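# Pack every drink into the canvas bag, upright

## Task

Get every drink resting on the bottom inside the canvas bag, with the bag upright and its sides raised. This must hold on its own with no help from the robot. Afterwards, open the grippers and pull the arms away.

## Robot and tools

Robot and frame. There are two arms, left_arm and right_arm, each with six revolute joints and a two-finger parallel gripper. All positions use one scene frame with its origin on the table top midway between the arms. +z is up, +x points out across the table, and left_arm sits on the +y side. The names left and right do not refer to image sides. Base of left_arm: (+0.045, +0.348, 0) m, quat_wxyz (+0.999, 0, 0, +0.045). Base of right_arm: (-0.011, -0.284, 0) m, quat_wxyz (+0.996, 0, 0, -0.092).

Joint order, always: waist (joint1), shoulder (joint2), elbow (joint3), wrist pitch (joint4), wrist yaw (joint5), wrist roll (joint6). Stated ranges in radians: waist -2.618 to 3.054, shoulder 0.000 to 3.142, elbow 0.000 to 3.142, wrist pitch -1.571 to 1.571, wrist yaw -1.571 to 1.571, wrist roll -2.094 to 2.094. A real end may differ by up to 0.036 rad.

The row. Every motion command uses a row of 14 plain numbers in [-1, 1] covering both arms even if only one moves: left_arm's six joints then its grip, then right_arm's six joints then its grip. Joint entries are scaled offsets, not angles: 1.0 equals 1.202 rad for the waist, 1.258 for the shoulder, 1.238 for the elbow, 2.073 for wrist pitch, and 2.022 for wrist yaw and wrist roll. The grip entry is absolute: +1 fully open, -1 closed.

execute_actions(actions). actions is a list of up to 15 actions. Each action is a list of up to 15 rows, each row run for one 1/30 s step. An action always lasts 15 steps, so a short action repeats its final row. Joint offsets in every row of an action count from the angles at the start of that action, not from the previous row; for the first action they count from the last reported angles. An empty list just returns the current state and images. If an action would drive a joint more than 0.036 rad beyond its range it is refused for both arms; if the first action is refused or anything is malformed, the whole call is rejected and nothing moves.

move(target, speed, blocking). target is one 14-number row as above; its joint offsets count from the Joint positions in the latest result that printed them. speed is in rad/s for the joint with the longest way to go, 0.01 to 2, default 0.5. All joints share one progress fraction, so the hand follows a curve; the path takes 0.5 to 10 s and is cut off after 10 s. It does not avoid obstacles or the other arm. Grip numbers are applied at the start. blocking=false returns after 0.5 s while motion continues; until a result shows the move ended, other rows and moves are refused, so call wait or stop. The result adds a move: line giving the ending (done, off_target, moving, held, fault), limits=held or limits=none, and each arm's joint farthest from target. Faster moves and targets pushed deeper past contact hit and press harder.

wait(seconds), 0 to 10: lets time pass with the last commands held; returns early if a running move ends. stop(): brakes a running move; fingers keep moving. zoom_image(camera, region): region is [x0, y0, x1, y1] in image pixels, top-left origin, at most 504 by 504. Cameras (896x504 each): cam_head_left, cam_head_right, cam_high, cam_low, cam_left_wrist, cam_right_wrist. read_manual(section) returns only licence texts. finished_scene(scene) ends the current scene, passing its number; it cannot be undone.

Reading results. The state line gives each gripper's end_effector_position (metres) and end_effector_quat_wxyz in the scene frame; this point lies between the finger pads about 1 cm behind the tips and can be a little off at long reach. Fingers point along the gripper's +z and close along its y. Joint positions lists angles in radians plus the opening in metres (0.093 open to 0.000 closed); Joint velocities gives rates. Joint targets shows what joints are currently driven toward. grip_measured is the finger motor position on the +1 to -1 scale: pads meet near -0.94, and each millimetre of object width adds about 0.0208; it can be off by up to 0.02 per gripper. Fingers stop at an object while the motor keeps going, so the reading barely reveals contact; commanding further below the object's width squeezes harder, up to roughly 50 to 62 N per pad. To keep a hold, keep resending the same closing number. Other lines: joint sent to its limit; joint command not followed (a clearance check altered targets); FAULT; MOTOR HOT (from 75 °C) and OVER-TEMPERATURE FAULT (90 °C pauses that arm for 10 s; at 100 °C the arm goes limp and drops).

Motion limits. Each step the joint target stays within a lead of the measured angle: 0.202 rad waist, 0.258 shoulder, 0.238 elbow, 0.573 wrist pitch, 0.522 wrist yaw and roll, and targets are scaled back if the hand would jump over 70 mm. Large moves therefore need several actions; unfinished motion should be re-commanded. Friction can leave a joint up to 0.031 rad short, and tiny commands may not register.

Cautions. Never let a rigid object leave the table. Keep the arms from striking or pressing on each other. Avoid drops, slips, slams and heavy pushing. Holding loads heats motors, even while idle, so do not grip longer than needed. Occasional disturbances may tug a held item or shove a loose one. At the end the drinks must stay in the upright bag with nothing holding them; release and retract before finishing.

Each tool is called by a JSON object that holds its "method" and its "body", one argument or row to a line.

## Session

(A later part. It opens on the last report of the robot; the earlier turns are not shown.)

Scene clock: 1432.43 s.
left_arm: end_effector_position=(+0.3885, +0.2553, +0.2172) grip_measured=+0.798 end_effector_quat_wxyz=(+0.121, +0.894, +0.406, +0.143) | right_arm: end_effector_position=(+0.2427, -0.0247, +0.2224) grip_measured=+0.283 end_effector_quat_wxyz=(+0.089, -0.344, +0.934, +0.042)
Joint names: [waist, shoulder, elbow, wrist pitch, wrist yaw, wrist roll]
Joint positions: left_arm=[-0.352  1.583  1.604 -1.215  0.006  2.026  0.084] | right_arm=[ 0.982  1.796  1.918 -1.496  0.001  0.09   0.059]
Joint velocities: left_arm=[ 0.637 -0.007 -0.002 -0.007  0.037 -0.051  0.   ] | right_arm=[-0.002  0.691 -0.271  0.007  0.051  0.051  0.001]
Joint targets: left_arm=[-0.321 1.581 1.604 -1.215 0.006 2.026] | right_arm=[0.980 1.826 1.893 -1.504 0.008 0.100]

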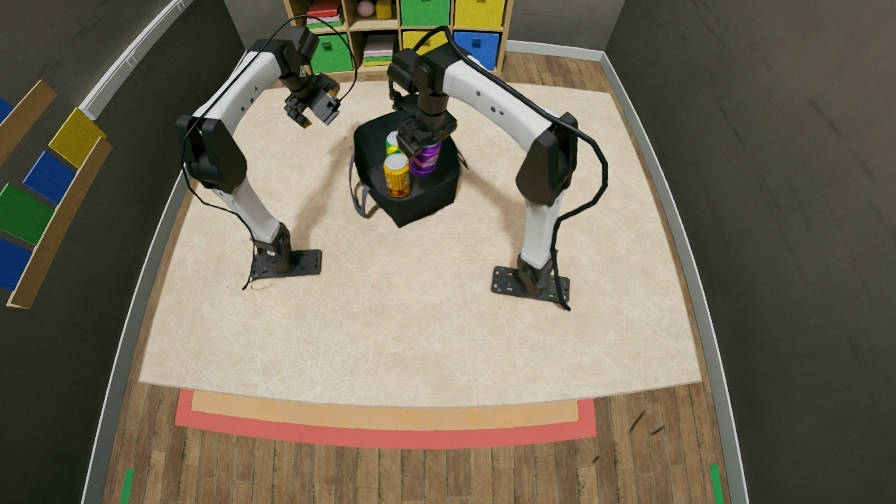

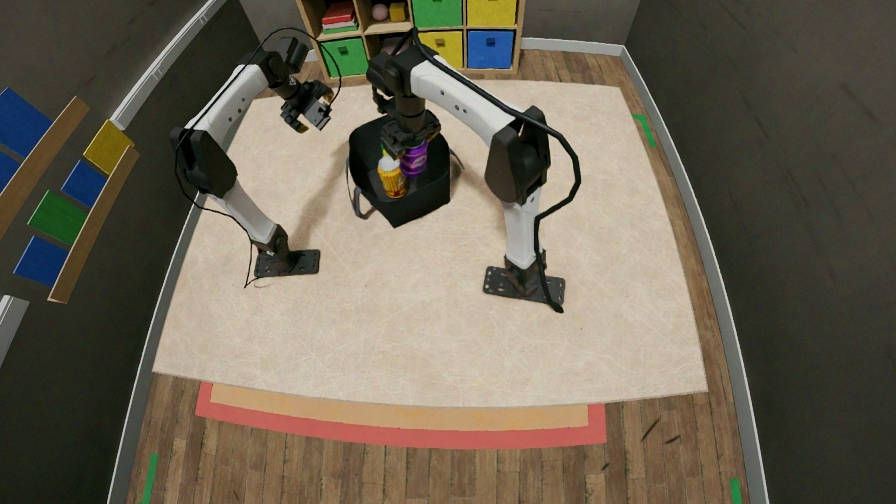

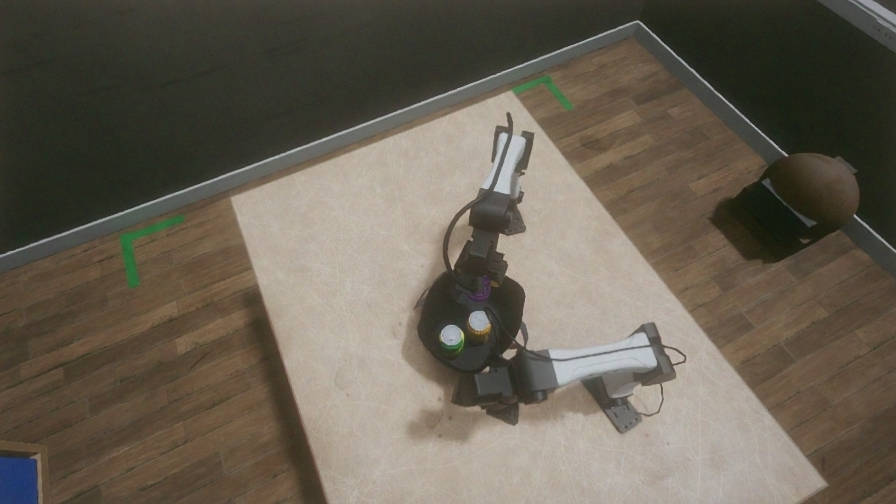

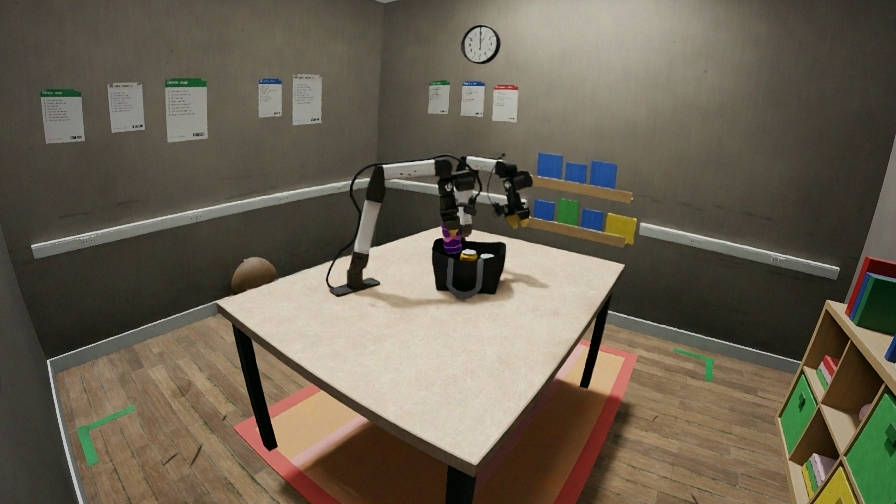

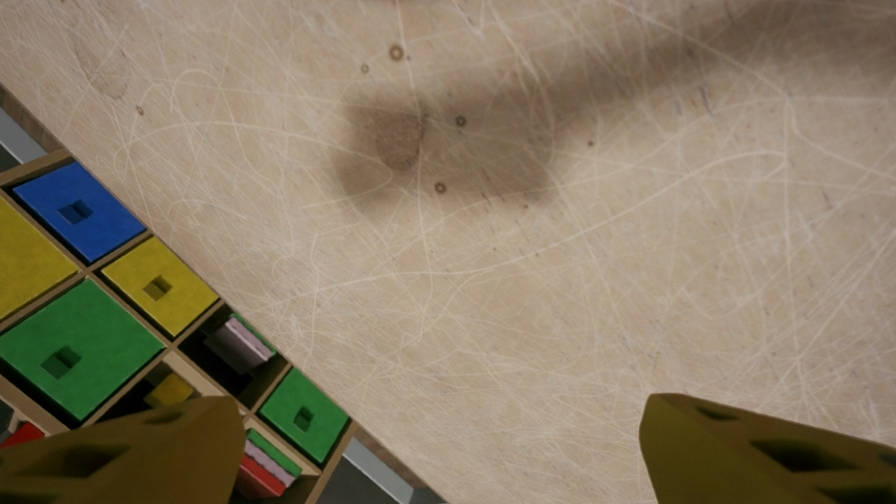

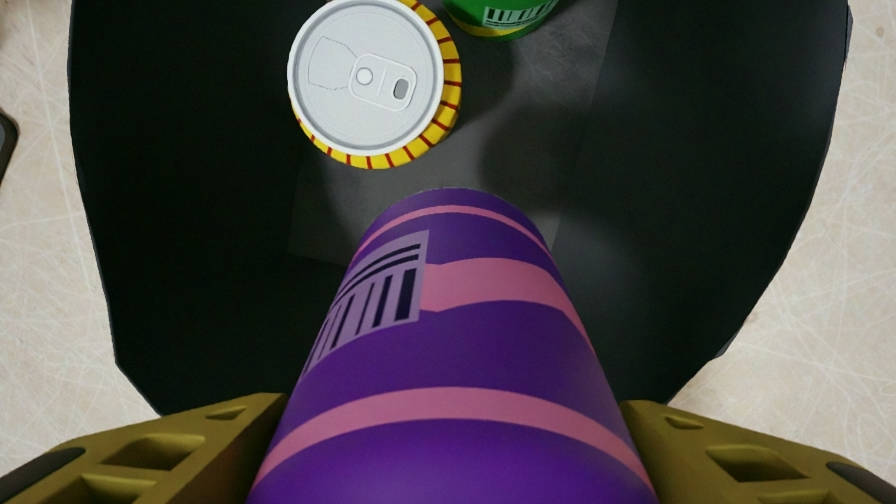

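{"method": "execute_actions", "body": {
  "actions": []
}}

Scene clock: 1434.30 s.
left_arm: end_effector_position=(+0.3913, +0.2664, +0.2172) grip_measured=+0.798 end_effector_quat_wxyz=(+0.119, +0.888, +0.420, +0.145) | right_arm: end_effector_position=(+0.2433, -0.0244, +0.1979) grip_measured=+0.283 end_effector_quat_wxyz=(+0.054, -0.346, +0.937, +0.024)
Joint names: [waist, shoulder, elbow, wrist pitch, wrist yaw, wrist roll]
Joint positions: left_arm=[-0.32   1.583  1.604 -1.215  0.005  2.026  0.084] | right_arm=[ 0.982  1.848  1.893 -1.497  0.002  0.09   0.059]
Joint velocities: left_arm=[ 0.017 -0.002 -0.012 -0.037 -0.007  0.007  0.   ] | right_arm=[ 0.002  0.012 -0.012  0.007 -0.081 -0.051 -0.   ]
Joint targets: left_arm=[-0.321 1.581 1.604 -1.215 0.006 2.026] | right_arm=[0.980 1.826 1.893 -1.504 0.007 0.100]

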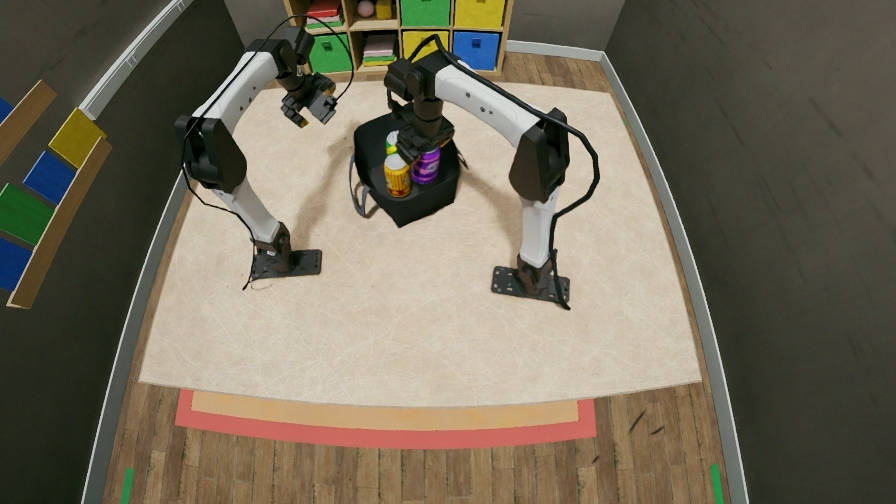

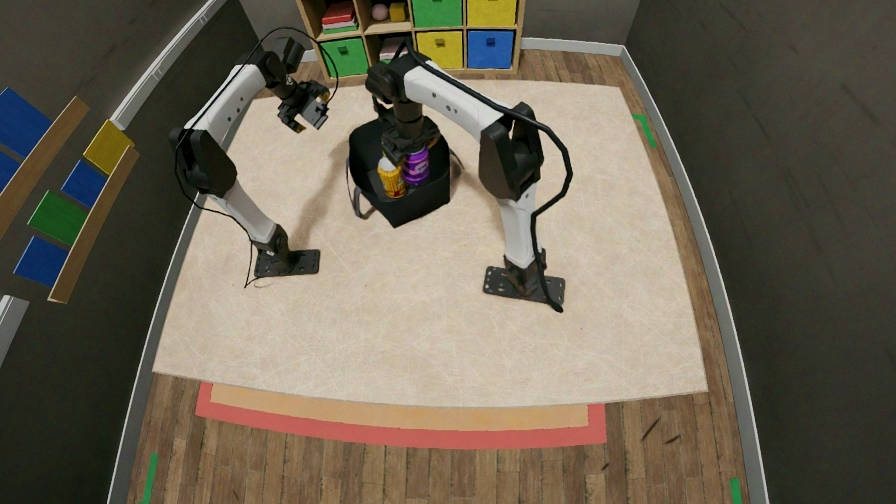

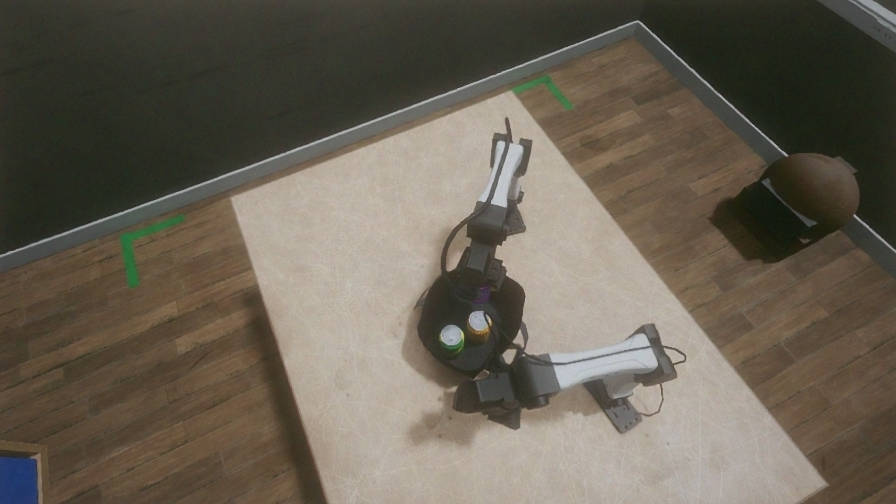

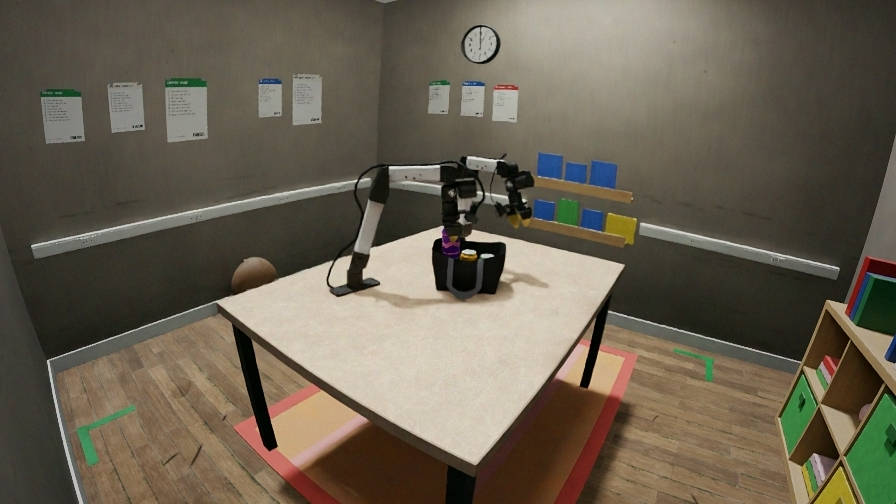

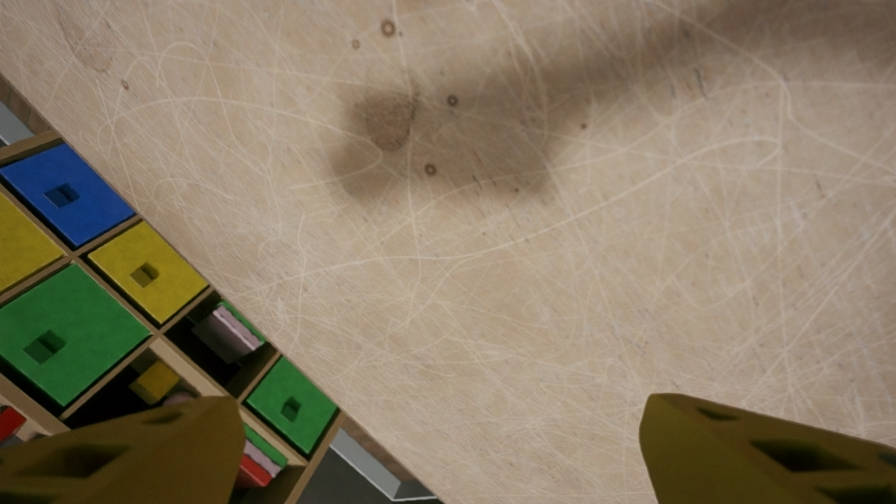

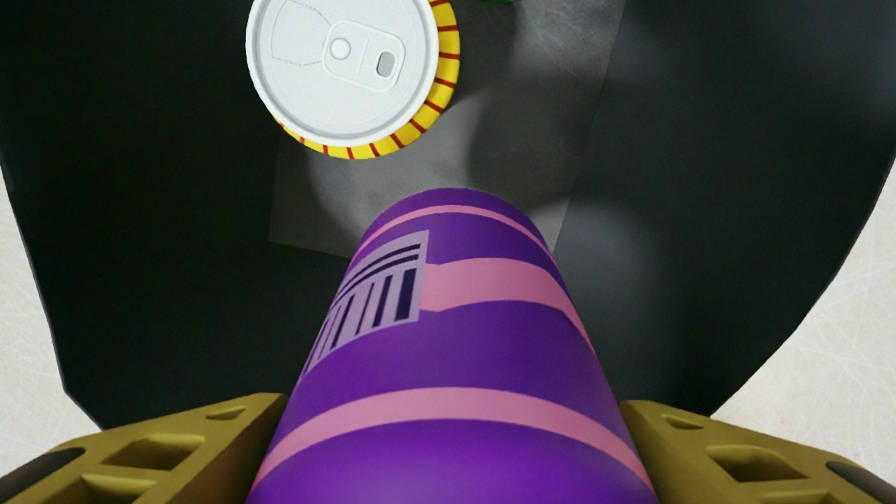

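{"method": "execute_actions", "body": {
  "actions": [
    [[0.005,0,0,0,0,0,0.8, -0.002,-0.016,-0.004,0.006,0.006,0.005,0.22],[0.013,0,0,0,0,0,0.8, -0.002,-0.013,-0.011,0.017,0.006,0.005,0.22],[0.027,0,0,0,0,0,0.8, -0.002,-0.009,-0.021,0.030,0.006,0.005,0.22],[0.043,0,0,0,0,0,0.8, -0.002,-0.004,-0.034,0.044,0.006,0.005,0.22],[0.064,0,0,0,0,0,0.8, -0.002,0.001,-0.050,0.058,0.006,0.005,0.22],[0.085,0,0,0,0,0,0.8, -0.002,0.006,-0.068,0.071,0.006,0.005,0.22],[0.109,0,0,0,0,0,0.8, -0.002,0.011,-0.087,0.084,0.006,0.005,0.22],[0.133,0,0,0,0,0,0.8, -0.002,0.016,-0.107,0.095,0.006,0.005,0.22],[0.157,0,0,0,0,0,0.8, -0.002,0.021,-0.127,0.104,0.006,0.005,0.22],[0.181,0,0,0,0,0,0.8, -0.002,0.025,-0.146,0.111,0.006,0.005,0.22],[0.205,0,0,0,0,0,0.8, -0.002,0.029,-0.163,0.115,0.006,0.005,0.22],[0.226,0,0,0,0,0,0.8, -0.002,0.032,-0.178,0.117,0.006,0.005,0.22],[0.242,0,0,0,0,0,0.8, -0.002,0.034,-0.190,0.117,0.006,0.005,0.22],[0.255,0,0,0,0,0,0.8, -0.002,0.035,-0.198,0.117,0.006,0.005,0.22],[0.262,0,0,0,0,0,0.8, -0.002,0.036,-0.203,0.117,0.006,0.005,0.22]]
  ]
}}

Scene clock: 1478.20 s.
left_arm: end_effector_position=(+0.4003, +0.3693, +0.2172) grip_measured=+0.798 end_effector_quat_wxyz=(+0.097, +0.817, +0.545, +0.161) | right_arm: end_effector_position=(+0.2482, -0.0206, +0.1286) grip_measured=+0.283 end_effector_quat_wxyz=(+0.029, -0.346, +0.938, +0.010)
Joint names: [waist, shoulder, elbow, wrist pitch, wrist yaw, wrist roll]
Joint positions: left_arm=[-0.029  1.583  1.604 -1.215  0.006  2.026  0.084] | right_arm=[ 0.982  1.888  1.672 -1.294  0.008  0.09   0.059]
Joint velocities: left_arm=[ 0.466 -0.012 -0.012  0.007 -0.007 -0.022 -0.   ] | right_arm=[ 0.017  0.193 -0.388  0.139 -0.007 -0.051 -0.001]
Joint targets: left_arm=[-0.005 1.583 1.604 -1.215 0.005 2.026] | right_arm=[0.980 1.893 1.642 -1.255 0.015 0.100]

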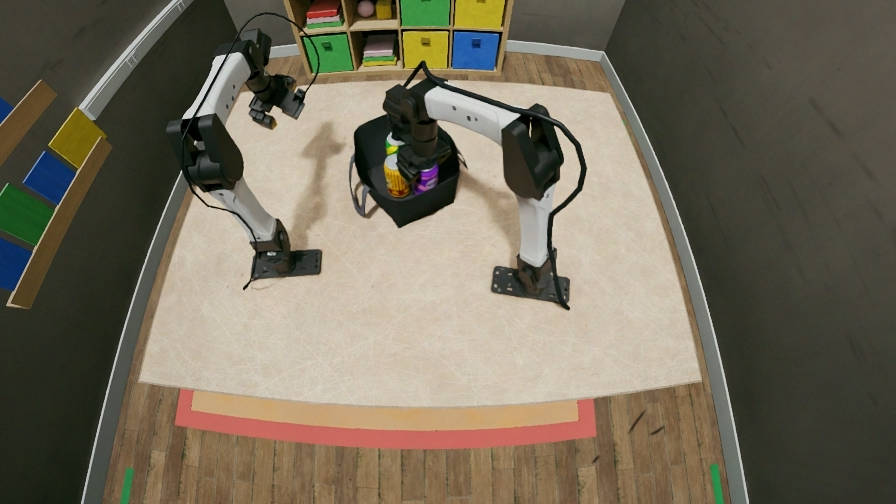

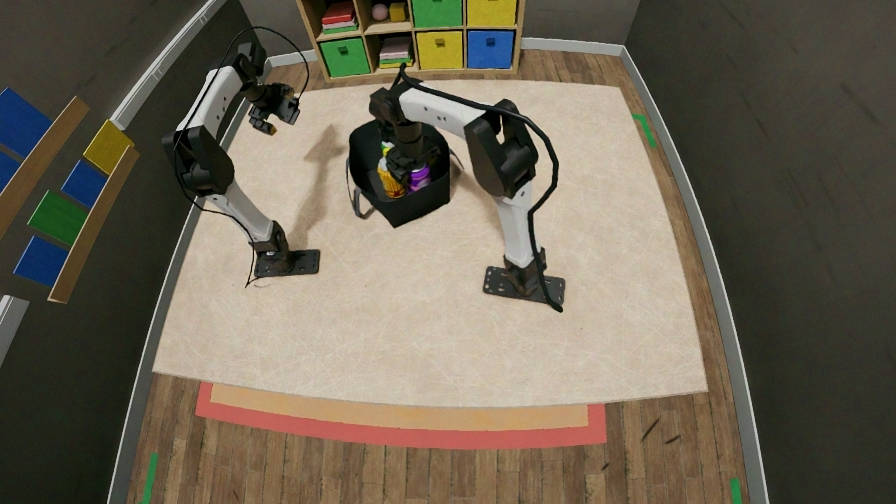

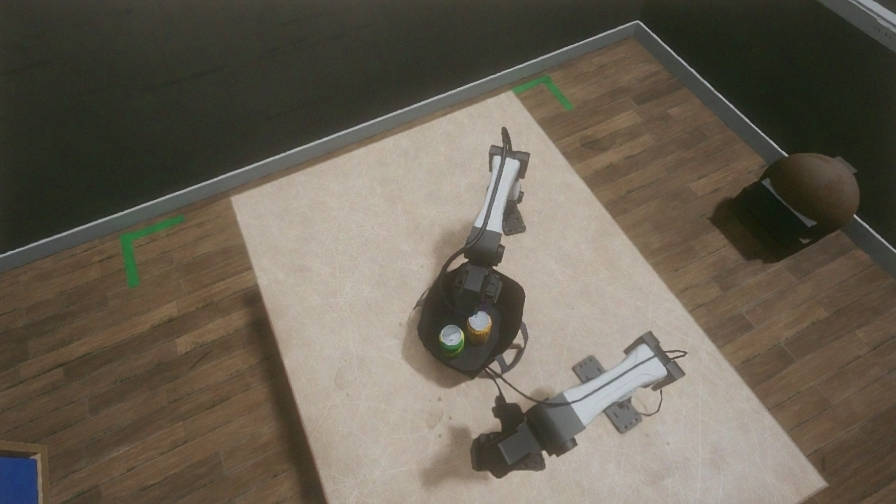

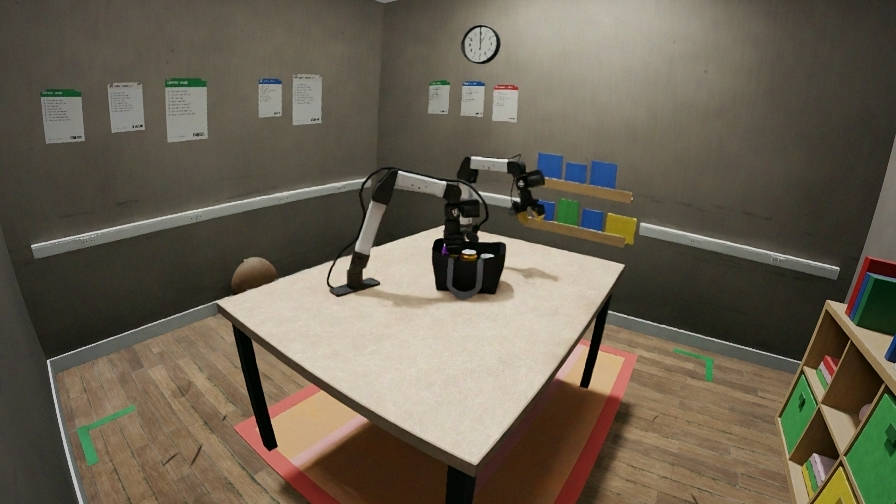

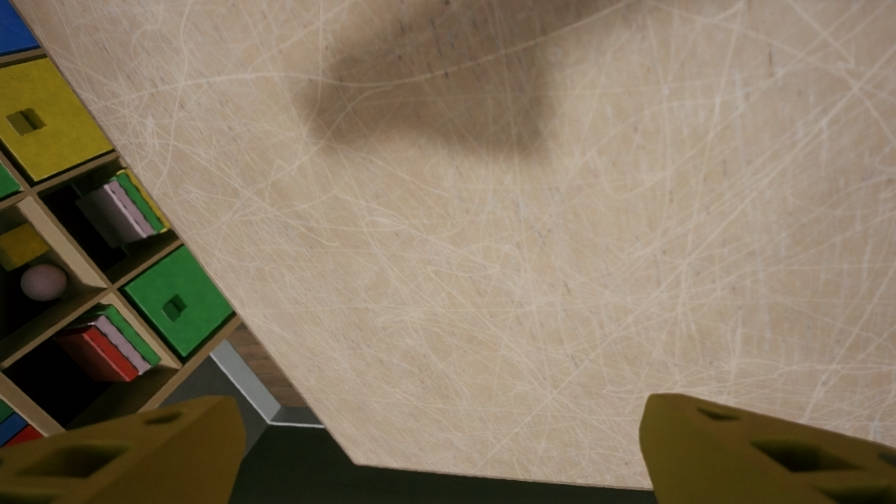

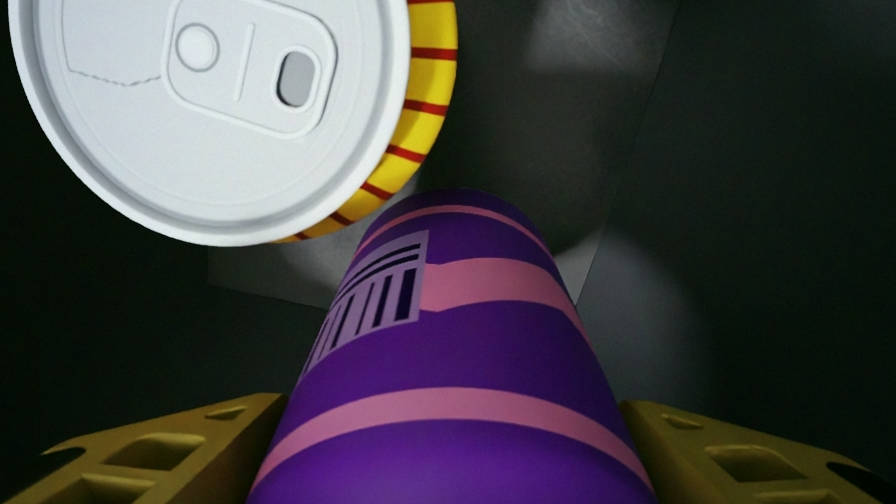

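{"method": "execute_actions", "body": {
  "actions": []
}}

Scene clock: 1482.97 s.
left_arm: end_effector_position=(+0.3997, +0.3773, +0.2172) grip_measured=+0.798 end_effector_quat_wxyz=(+0.095, +0.811, +0.554, +0.162) | right_arm: end_effector_position=(+0.2494, -0.0194, +0.1177) grip_measured=+0.283 end_effector_quat_wxyz=(+0.025, -0.346, +0.938, +0.008)
Joint names: [waist, shoulder, elbow, wrist pitch, wrist yaw, wrist roll]
Joint positions: left_arm=[-0.006  1.583  1.604 -1.215  0.005  2.026  0.084] | right_arm=[ 0.982  1.903  1.649 -1.265  0.008  0.09   0.059]
Joint velocities: left_arm=[ 0.007 -0.007 -0.017  0.007  0.007 -0.007  0.001] | right_arm=[-0.002 -0.012 -0.002  0.051  0.007  0.051  0.   ]
Joint targets: left_arm=[-0.005 1.583 1.604 -1.215 0.005 2.026] | right_arm=[0.980 1.893 1.642 -1.255 0.015 0.100]

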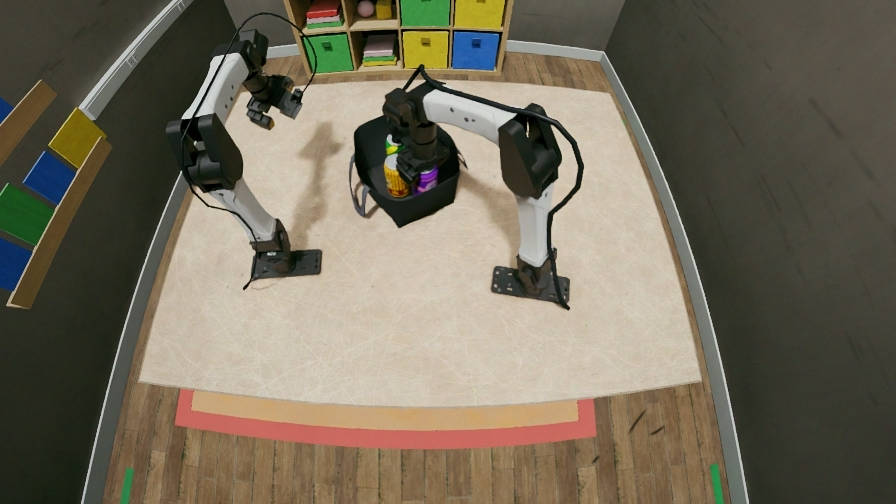

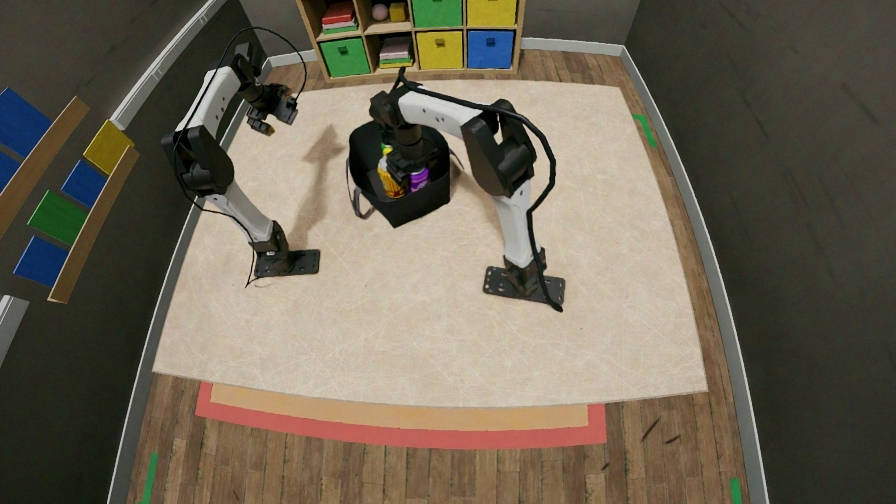

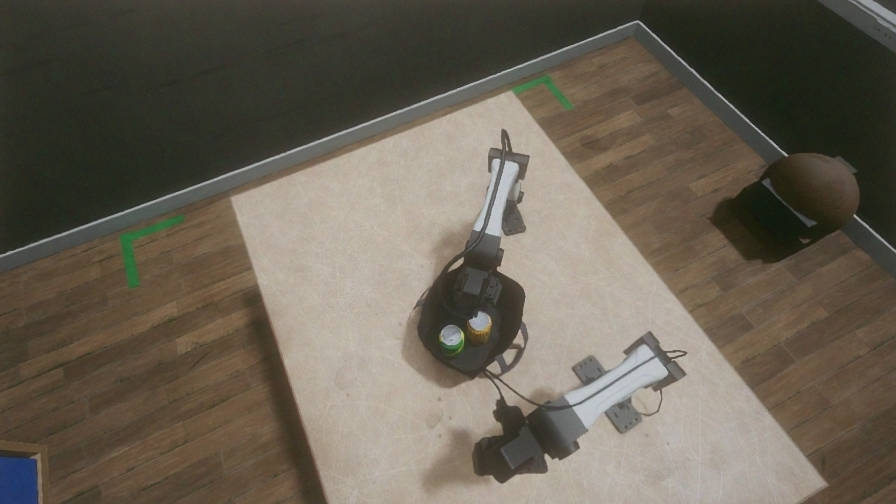

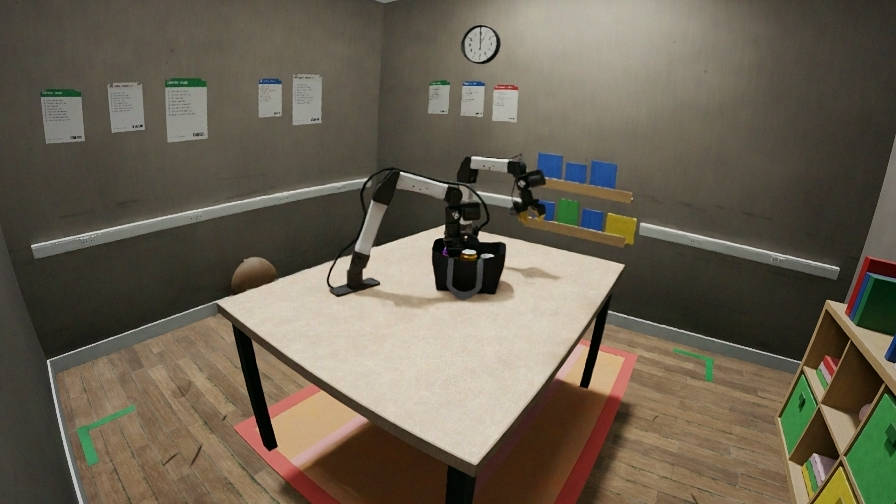

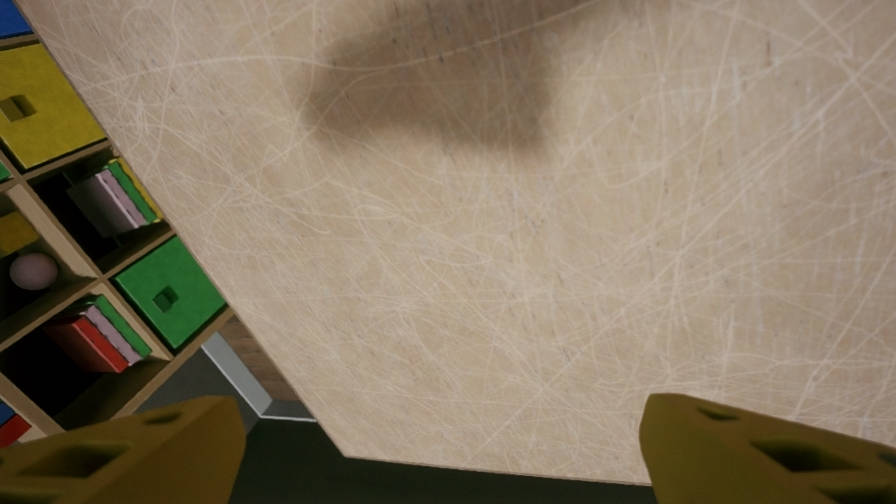

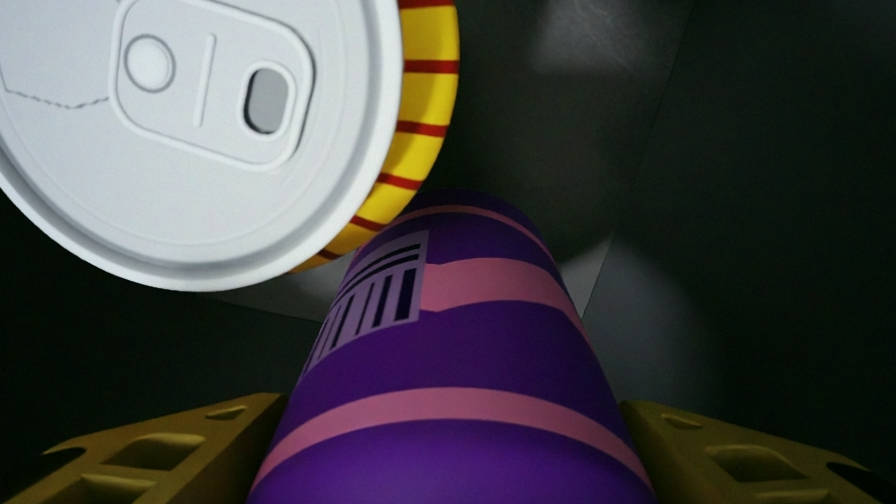

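{"method": "execute_actions", "body": {
  "actions": [
    [[0,0,0,0,0,0,0.8, 0,-0.005,-0.009,0.008,0.002,0.003,0.22],[0,0,0,0,0,0,0.8, 0,-0.002,-0.014,0.012,0.002,0.003,0.22],[0,0,0,0,0,0,0.8, 0,0.001,-0.019,0.016,0.002,0.003,0.22],[0,0,0,0,0,0,0.8, 0,0.004,-0.025,0.020,0.002,0.003,0.22],[0,0,0,0,0,0,0.8, 0,0.006,-0.030,0.024,0.002,0.003,0.22],[0,0,0,0,0,0,0.8, 0,0.008,-0.035,0.028,0.002,0.003,0.22],[0,0,0,0,0,0,0.8, 0,0.010,-0.040,0.031,0.002,0.003,0.22],[0,0,0,0,0,0,0.8, 0,0.012,-0.045,0.034,0.002,0.003,0.22],[0,0,0,0,0,0,0.8, 0,0.013,-0.049,0.036,0.002,0.003,0.22],[0,0,0,0,0,0,0.8, 0,0.014,-0.053,0.037,0.002,0.003,0.22],[0,0,0,0,0,0,0.8, 0,0.015,-0.056,0.037,0.002,0.003,0.22],[0,0,0,0,0,0,0.8, 0,0.016,-0.059,0.037,0.002,0.003,0.22],[0,0,0,0,0,0,0.8, 0,0.016,-0.062,0.037,0.002,0.003,0.22],[0,0,0,0,0,0,0.8, 0,0.017,-0.064,0.037,0.002,0.003,0.22],[0,0,0,0,0,0,0.8, 0,0.017,-0.066,0.037,0.002,0.003,0.22]]
  ]
}}

Scene clock: 1503.93 s.
left_arm: end_effector_position=(+0.3997, +0.3773, +0.2172) grip_measured=+0.798 end_effector_quat_wxyz=(+0.095, +0.811, +0.554, +0.162) | right_arm: end_effector_position=(+0.2487, -0.0201, +0.0982) grip_measured=+0.283 end_effector_quat_wxyz=(+0.019, -0.346, +0.938, +0.005)
Joint names: [waist, shoulder, elbow, wrist pitch, wrist yaw, wrist roll]
Joint positions: left_arm=[-0.006  1.583  1.604 -1.215  0.005  2.026  0.084] | right_arm=[ 0.982  1.915  1.589 -1.206  0.008  0.09   0.059]
Joint velocities: left_arm=[ 0.007 -0.007 -0.012  0.007 -0.007 -0.037  0.001] | right_arm=[ 0.007  0.071 -0.09   0.095 -0.051 -0.037 -0.001]
Joint targets: left_arm=[-0.006 1.583 1.604 -1.215 0.005 2.026] | right_arm=[0.982 1.924 1.567 -1.189 0.012 0.096]

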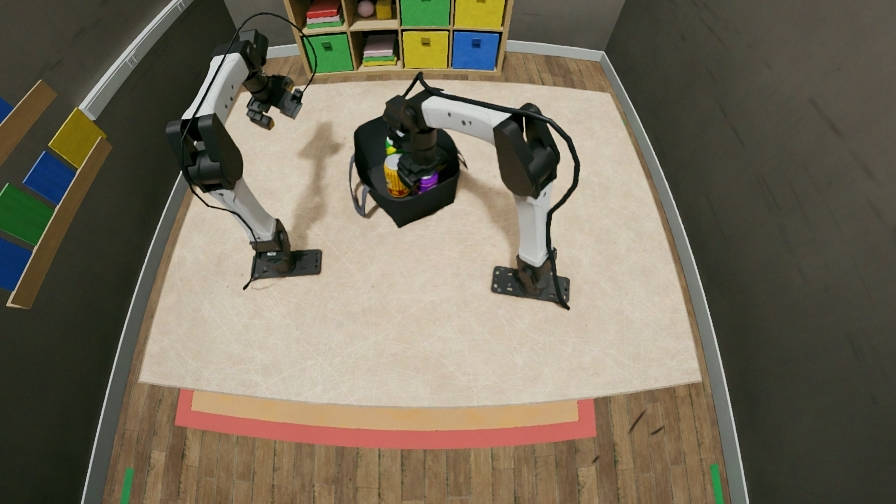

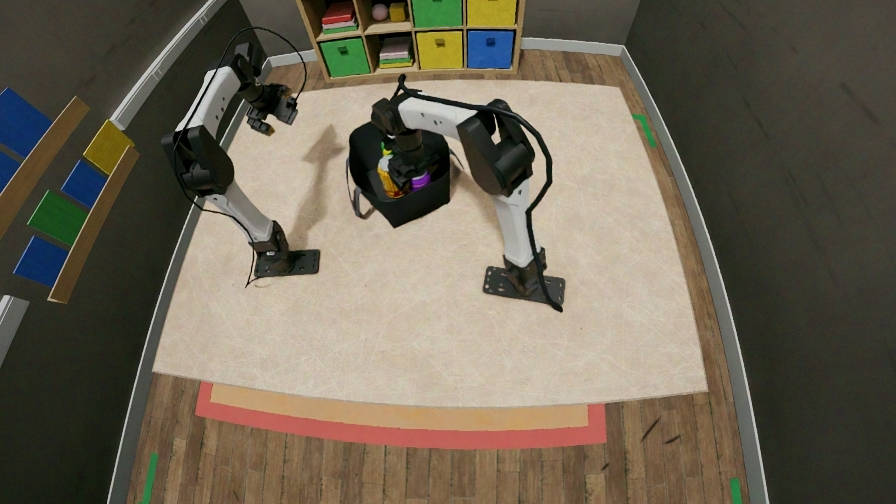

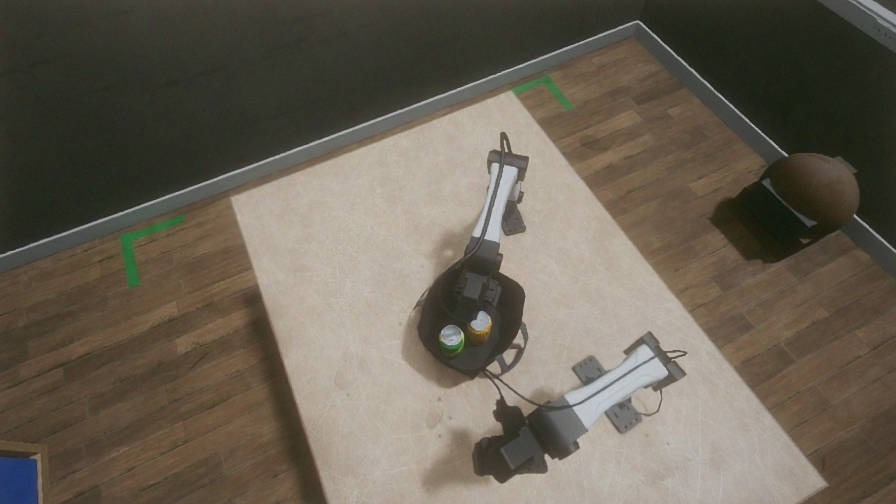

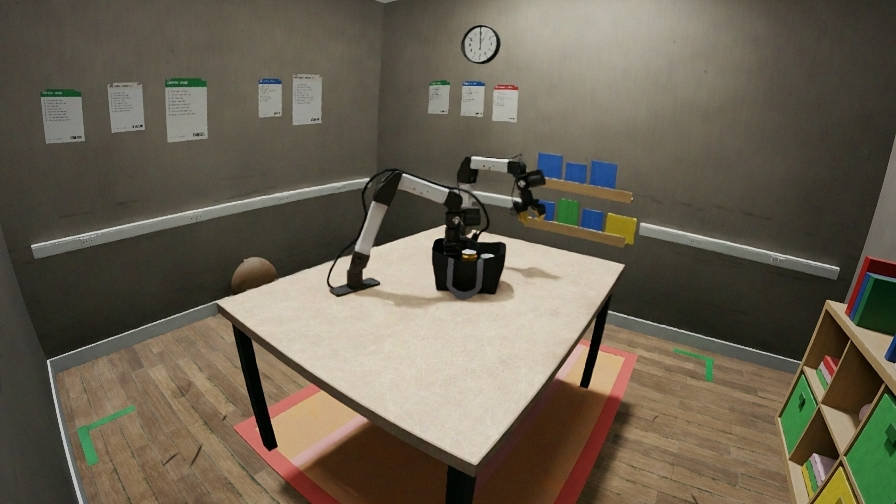

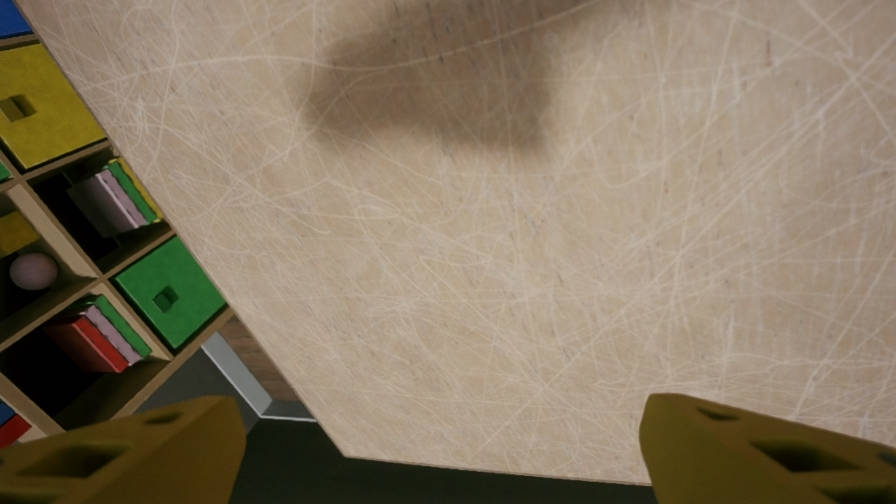

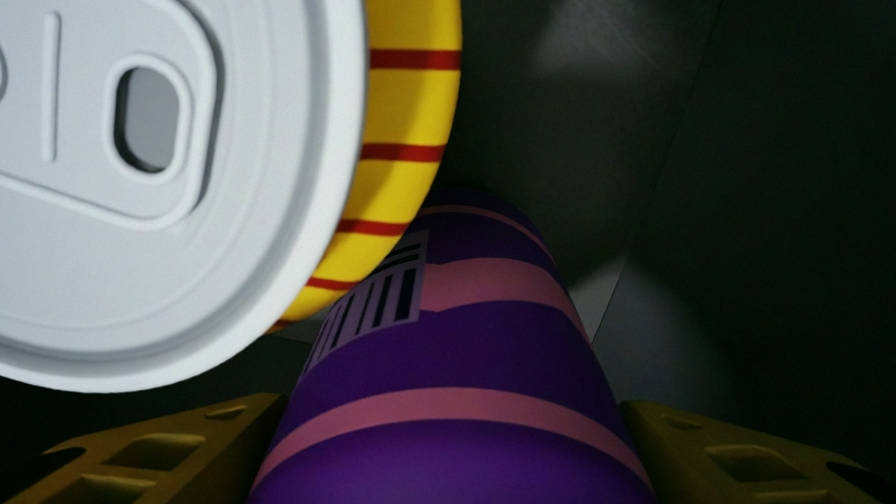

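{"method": "execute_actions", "body": {
  "actions": []
}}

Scene clock: 1506.67 s.
left_arm: end_effector_position=(+0.3997, +0.3773, +0.2172) grip_measured=+0.798 end_effector_quat_wxyz=(+0.095, +0.811, +0.554, +0.162) | right_arm: end_effector_position=(+0.2487, -0.0201, +0.0955) grip_measured=+0.283 end_effector_quat_wxyz=(+0.018, -0.346, +0.938, +0.004)
Joint names: [waist, shoulder, elbow, wrist pitch, wrist yaw, wrist roll]
Joint positions: left_arm=[-0.006  1.583  1.604 -1.215  0.005  2.026  0.084] | right_arm=[ 0.982  1.918  1.583 -1.199  0.008  0.09   0.059]
Joint velocities: left_arm=[ 0.017 -0.007 -0.012 -0.051  0.007 -0.007  0.   ] | right_arm=[ 0.012  0.007 -0.002  0.037 -0.022  0.007  0.   ]
Joint targets: left_arm=[-0.006 1.583 1.604 -1.215 0.005 2.026] | right_arm=[0.982 1.924 1.567 -1.189 0.012 0.096]

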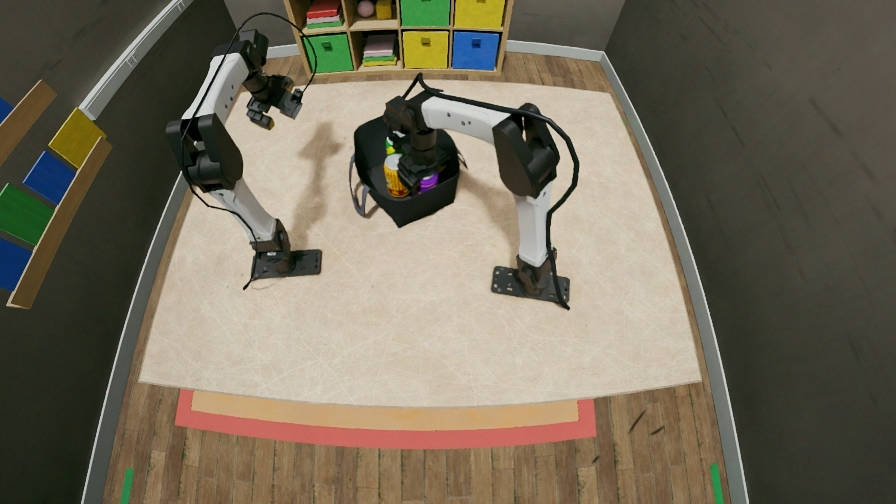

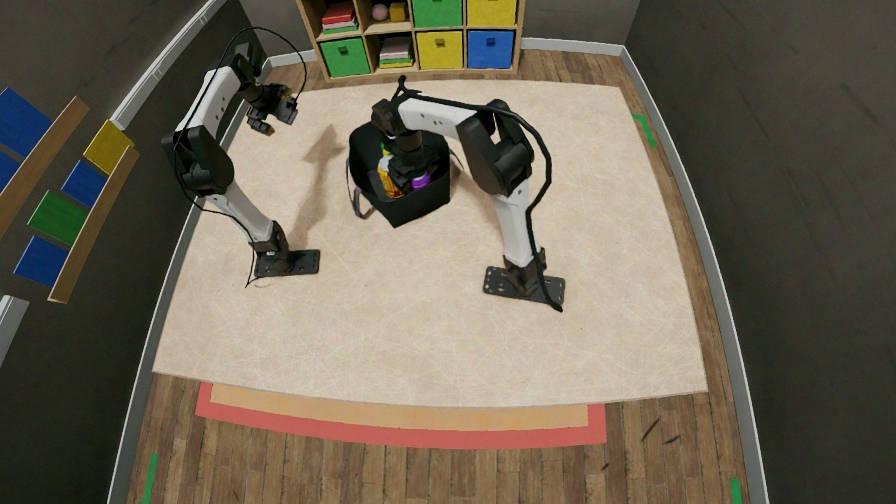

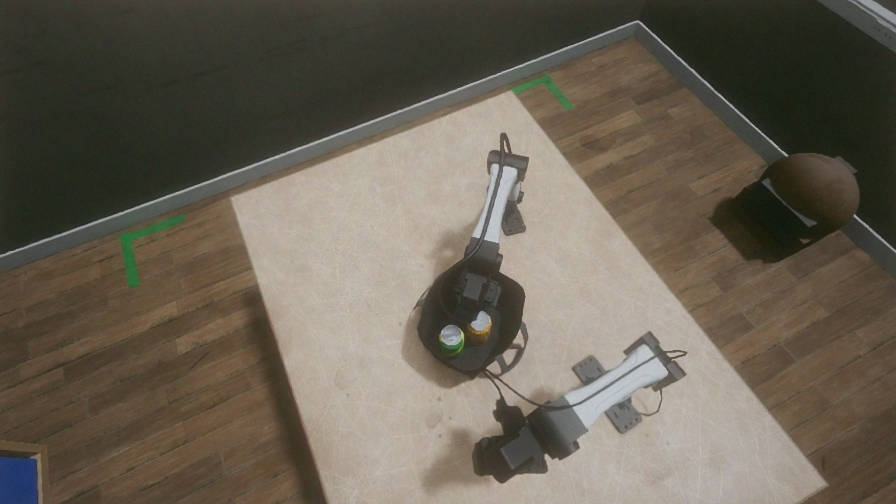

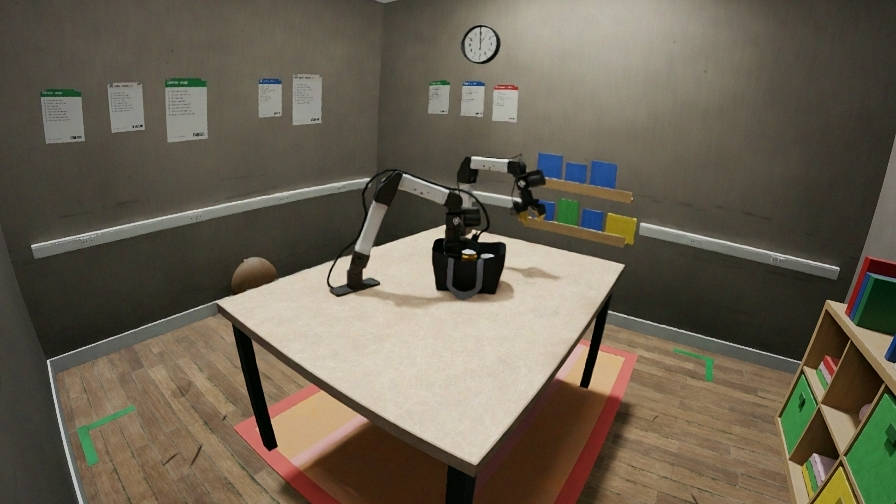

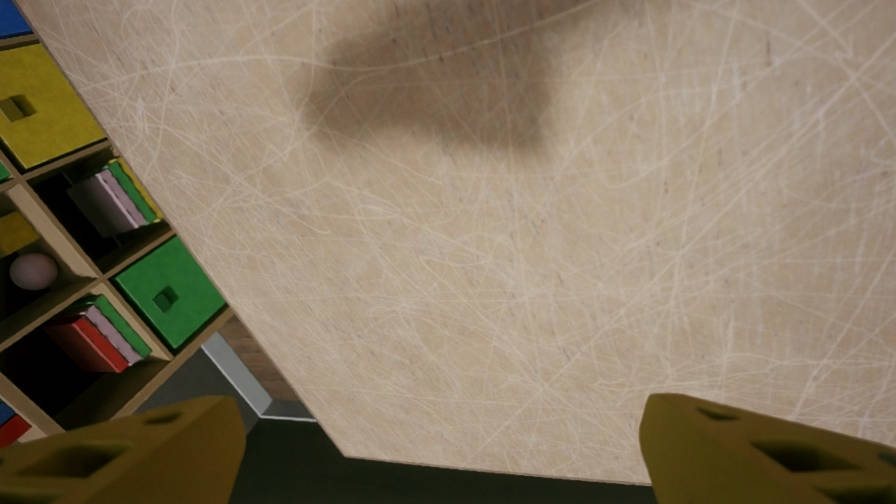

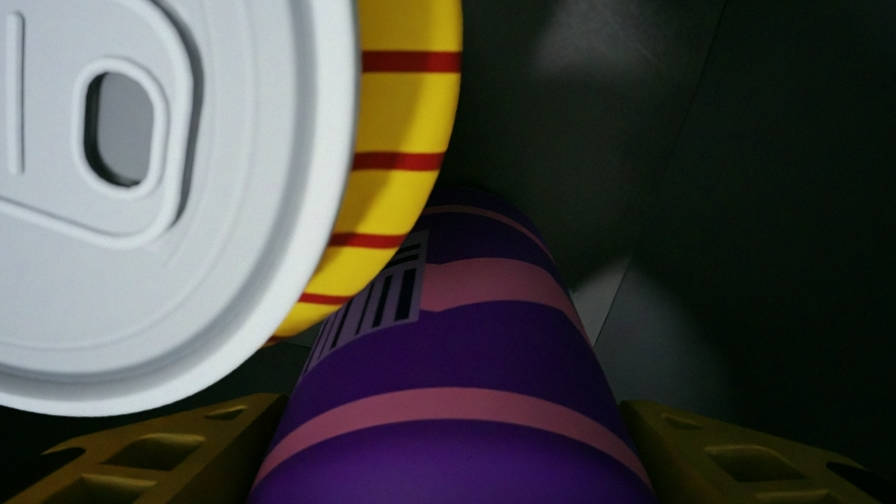

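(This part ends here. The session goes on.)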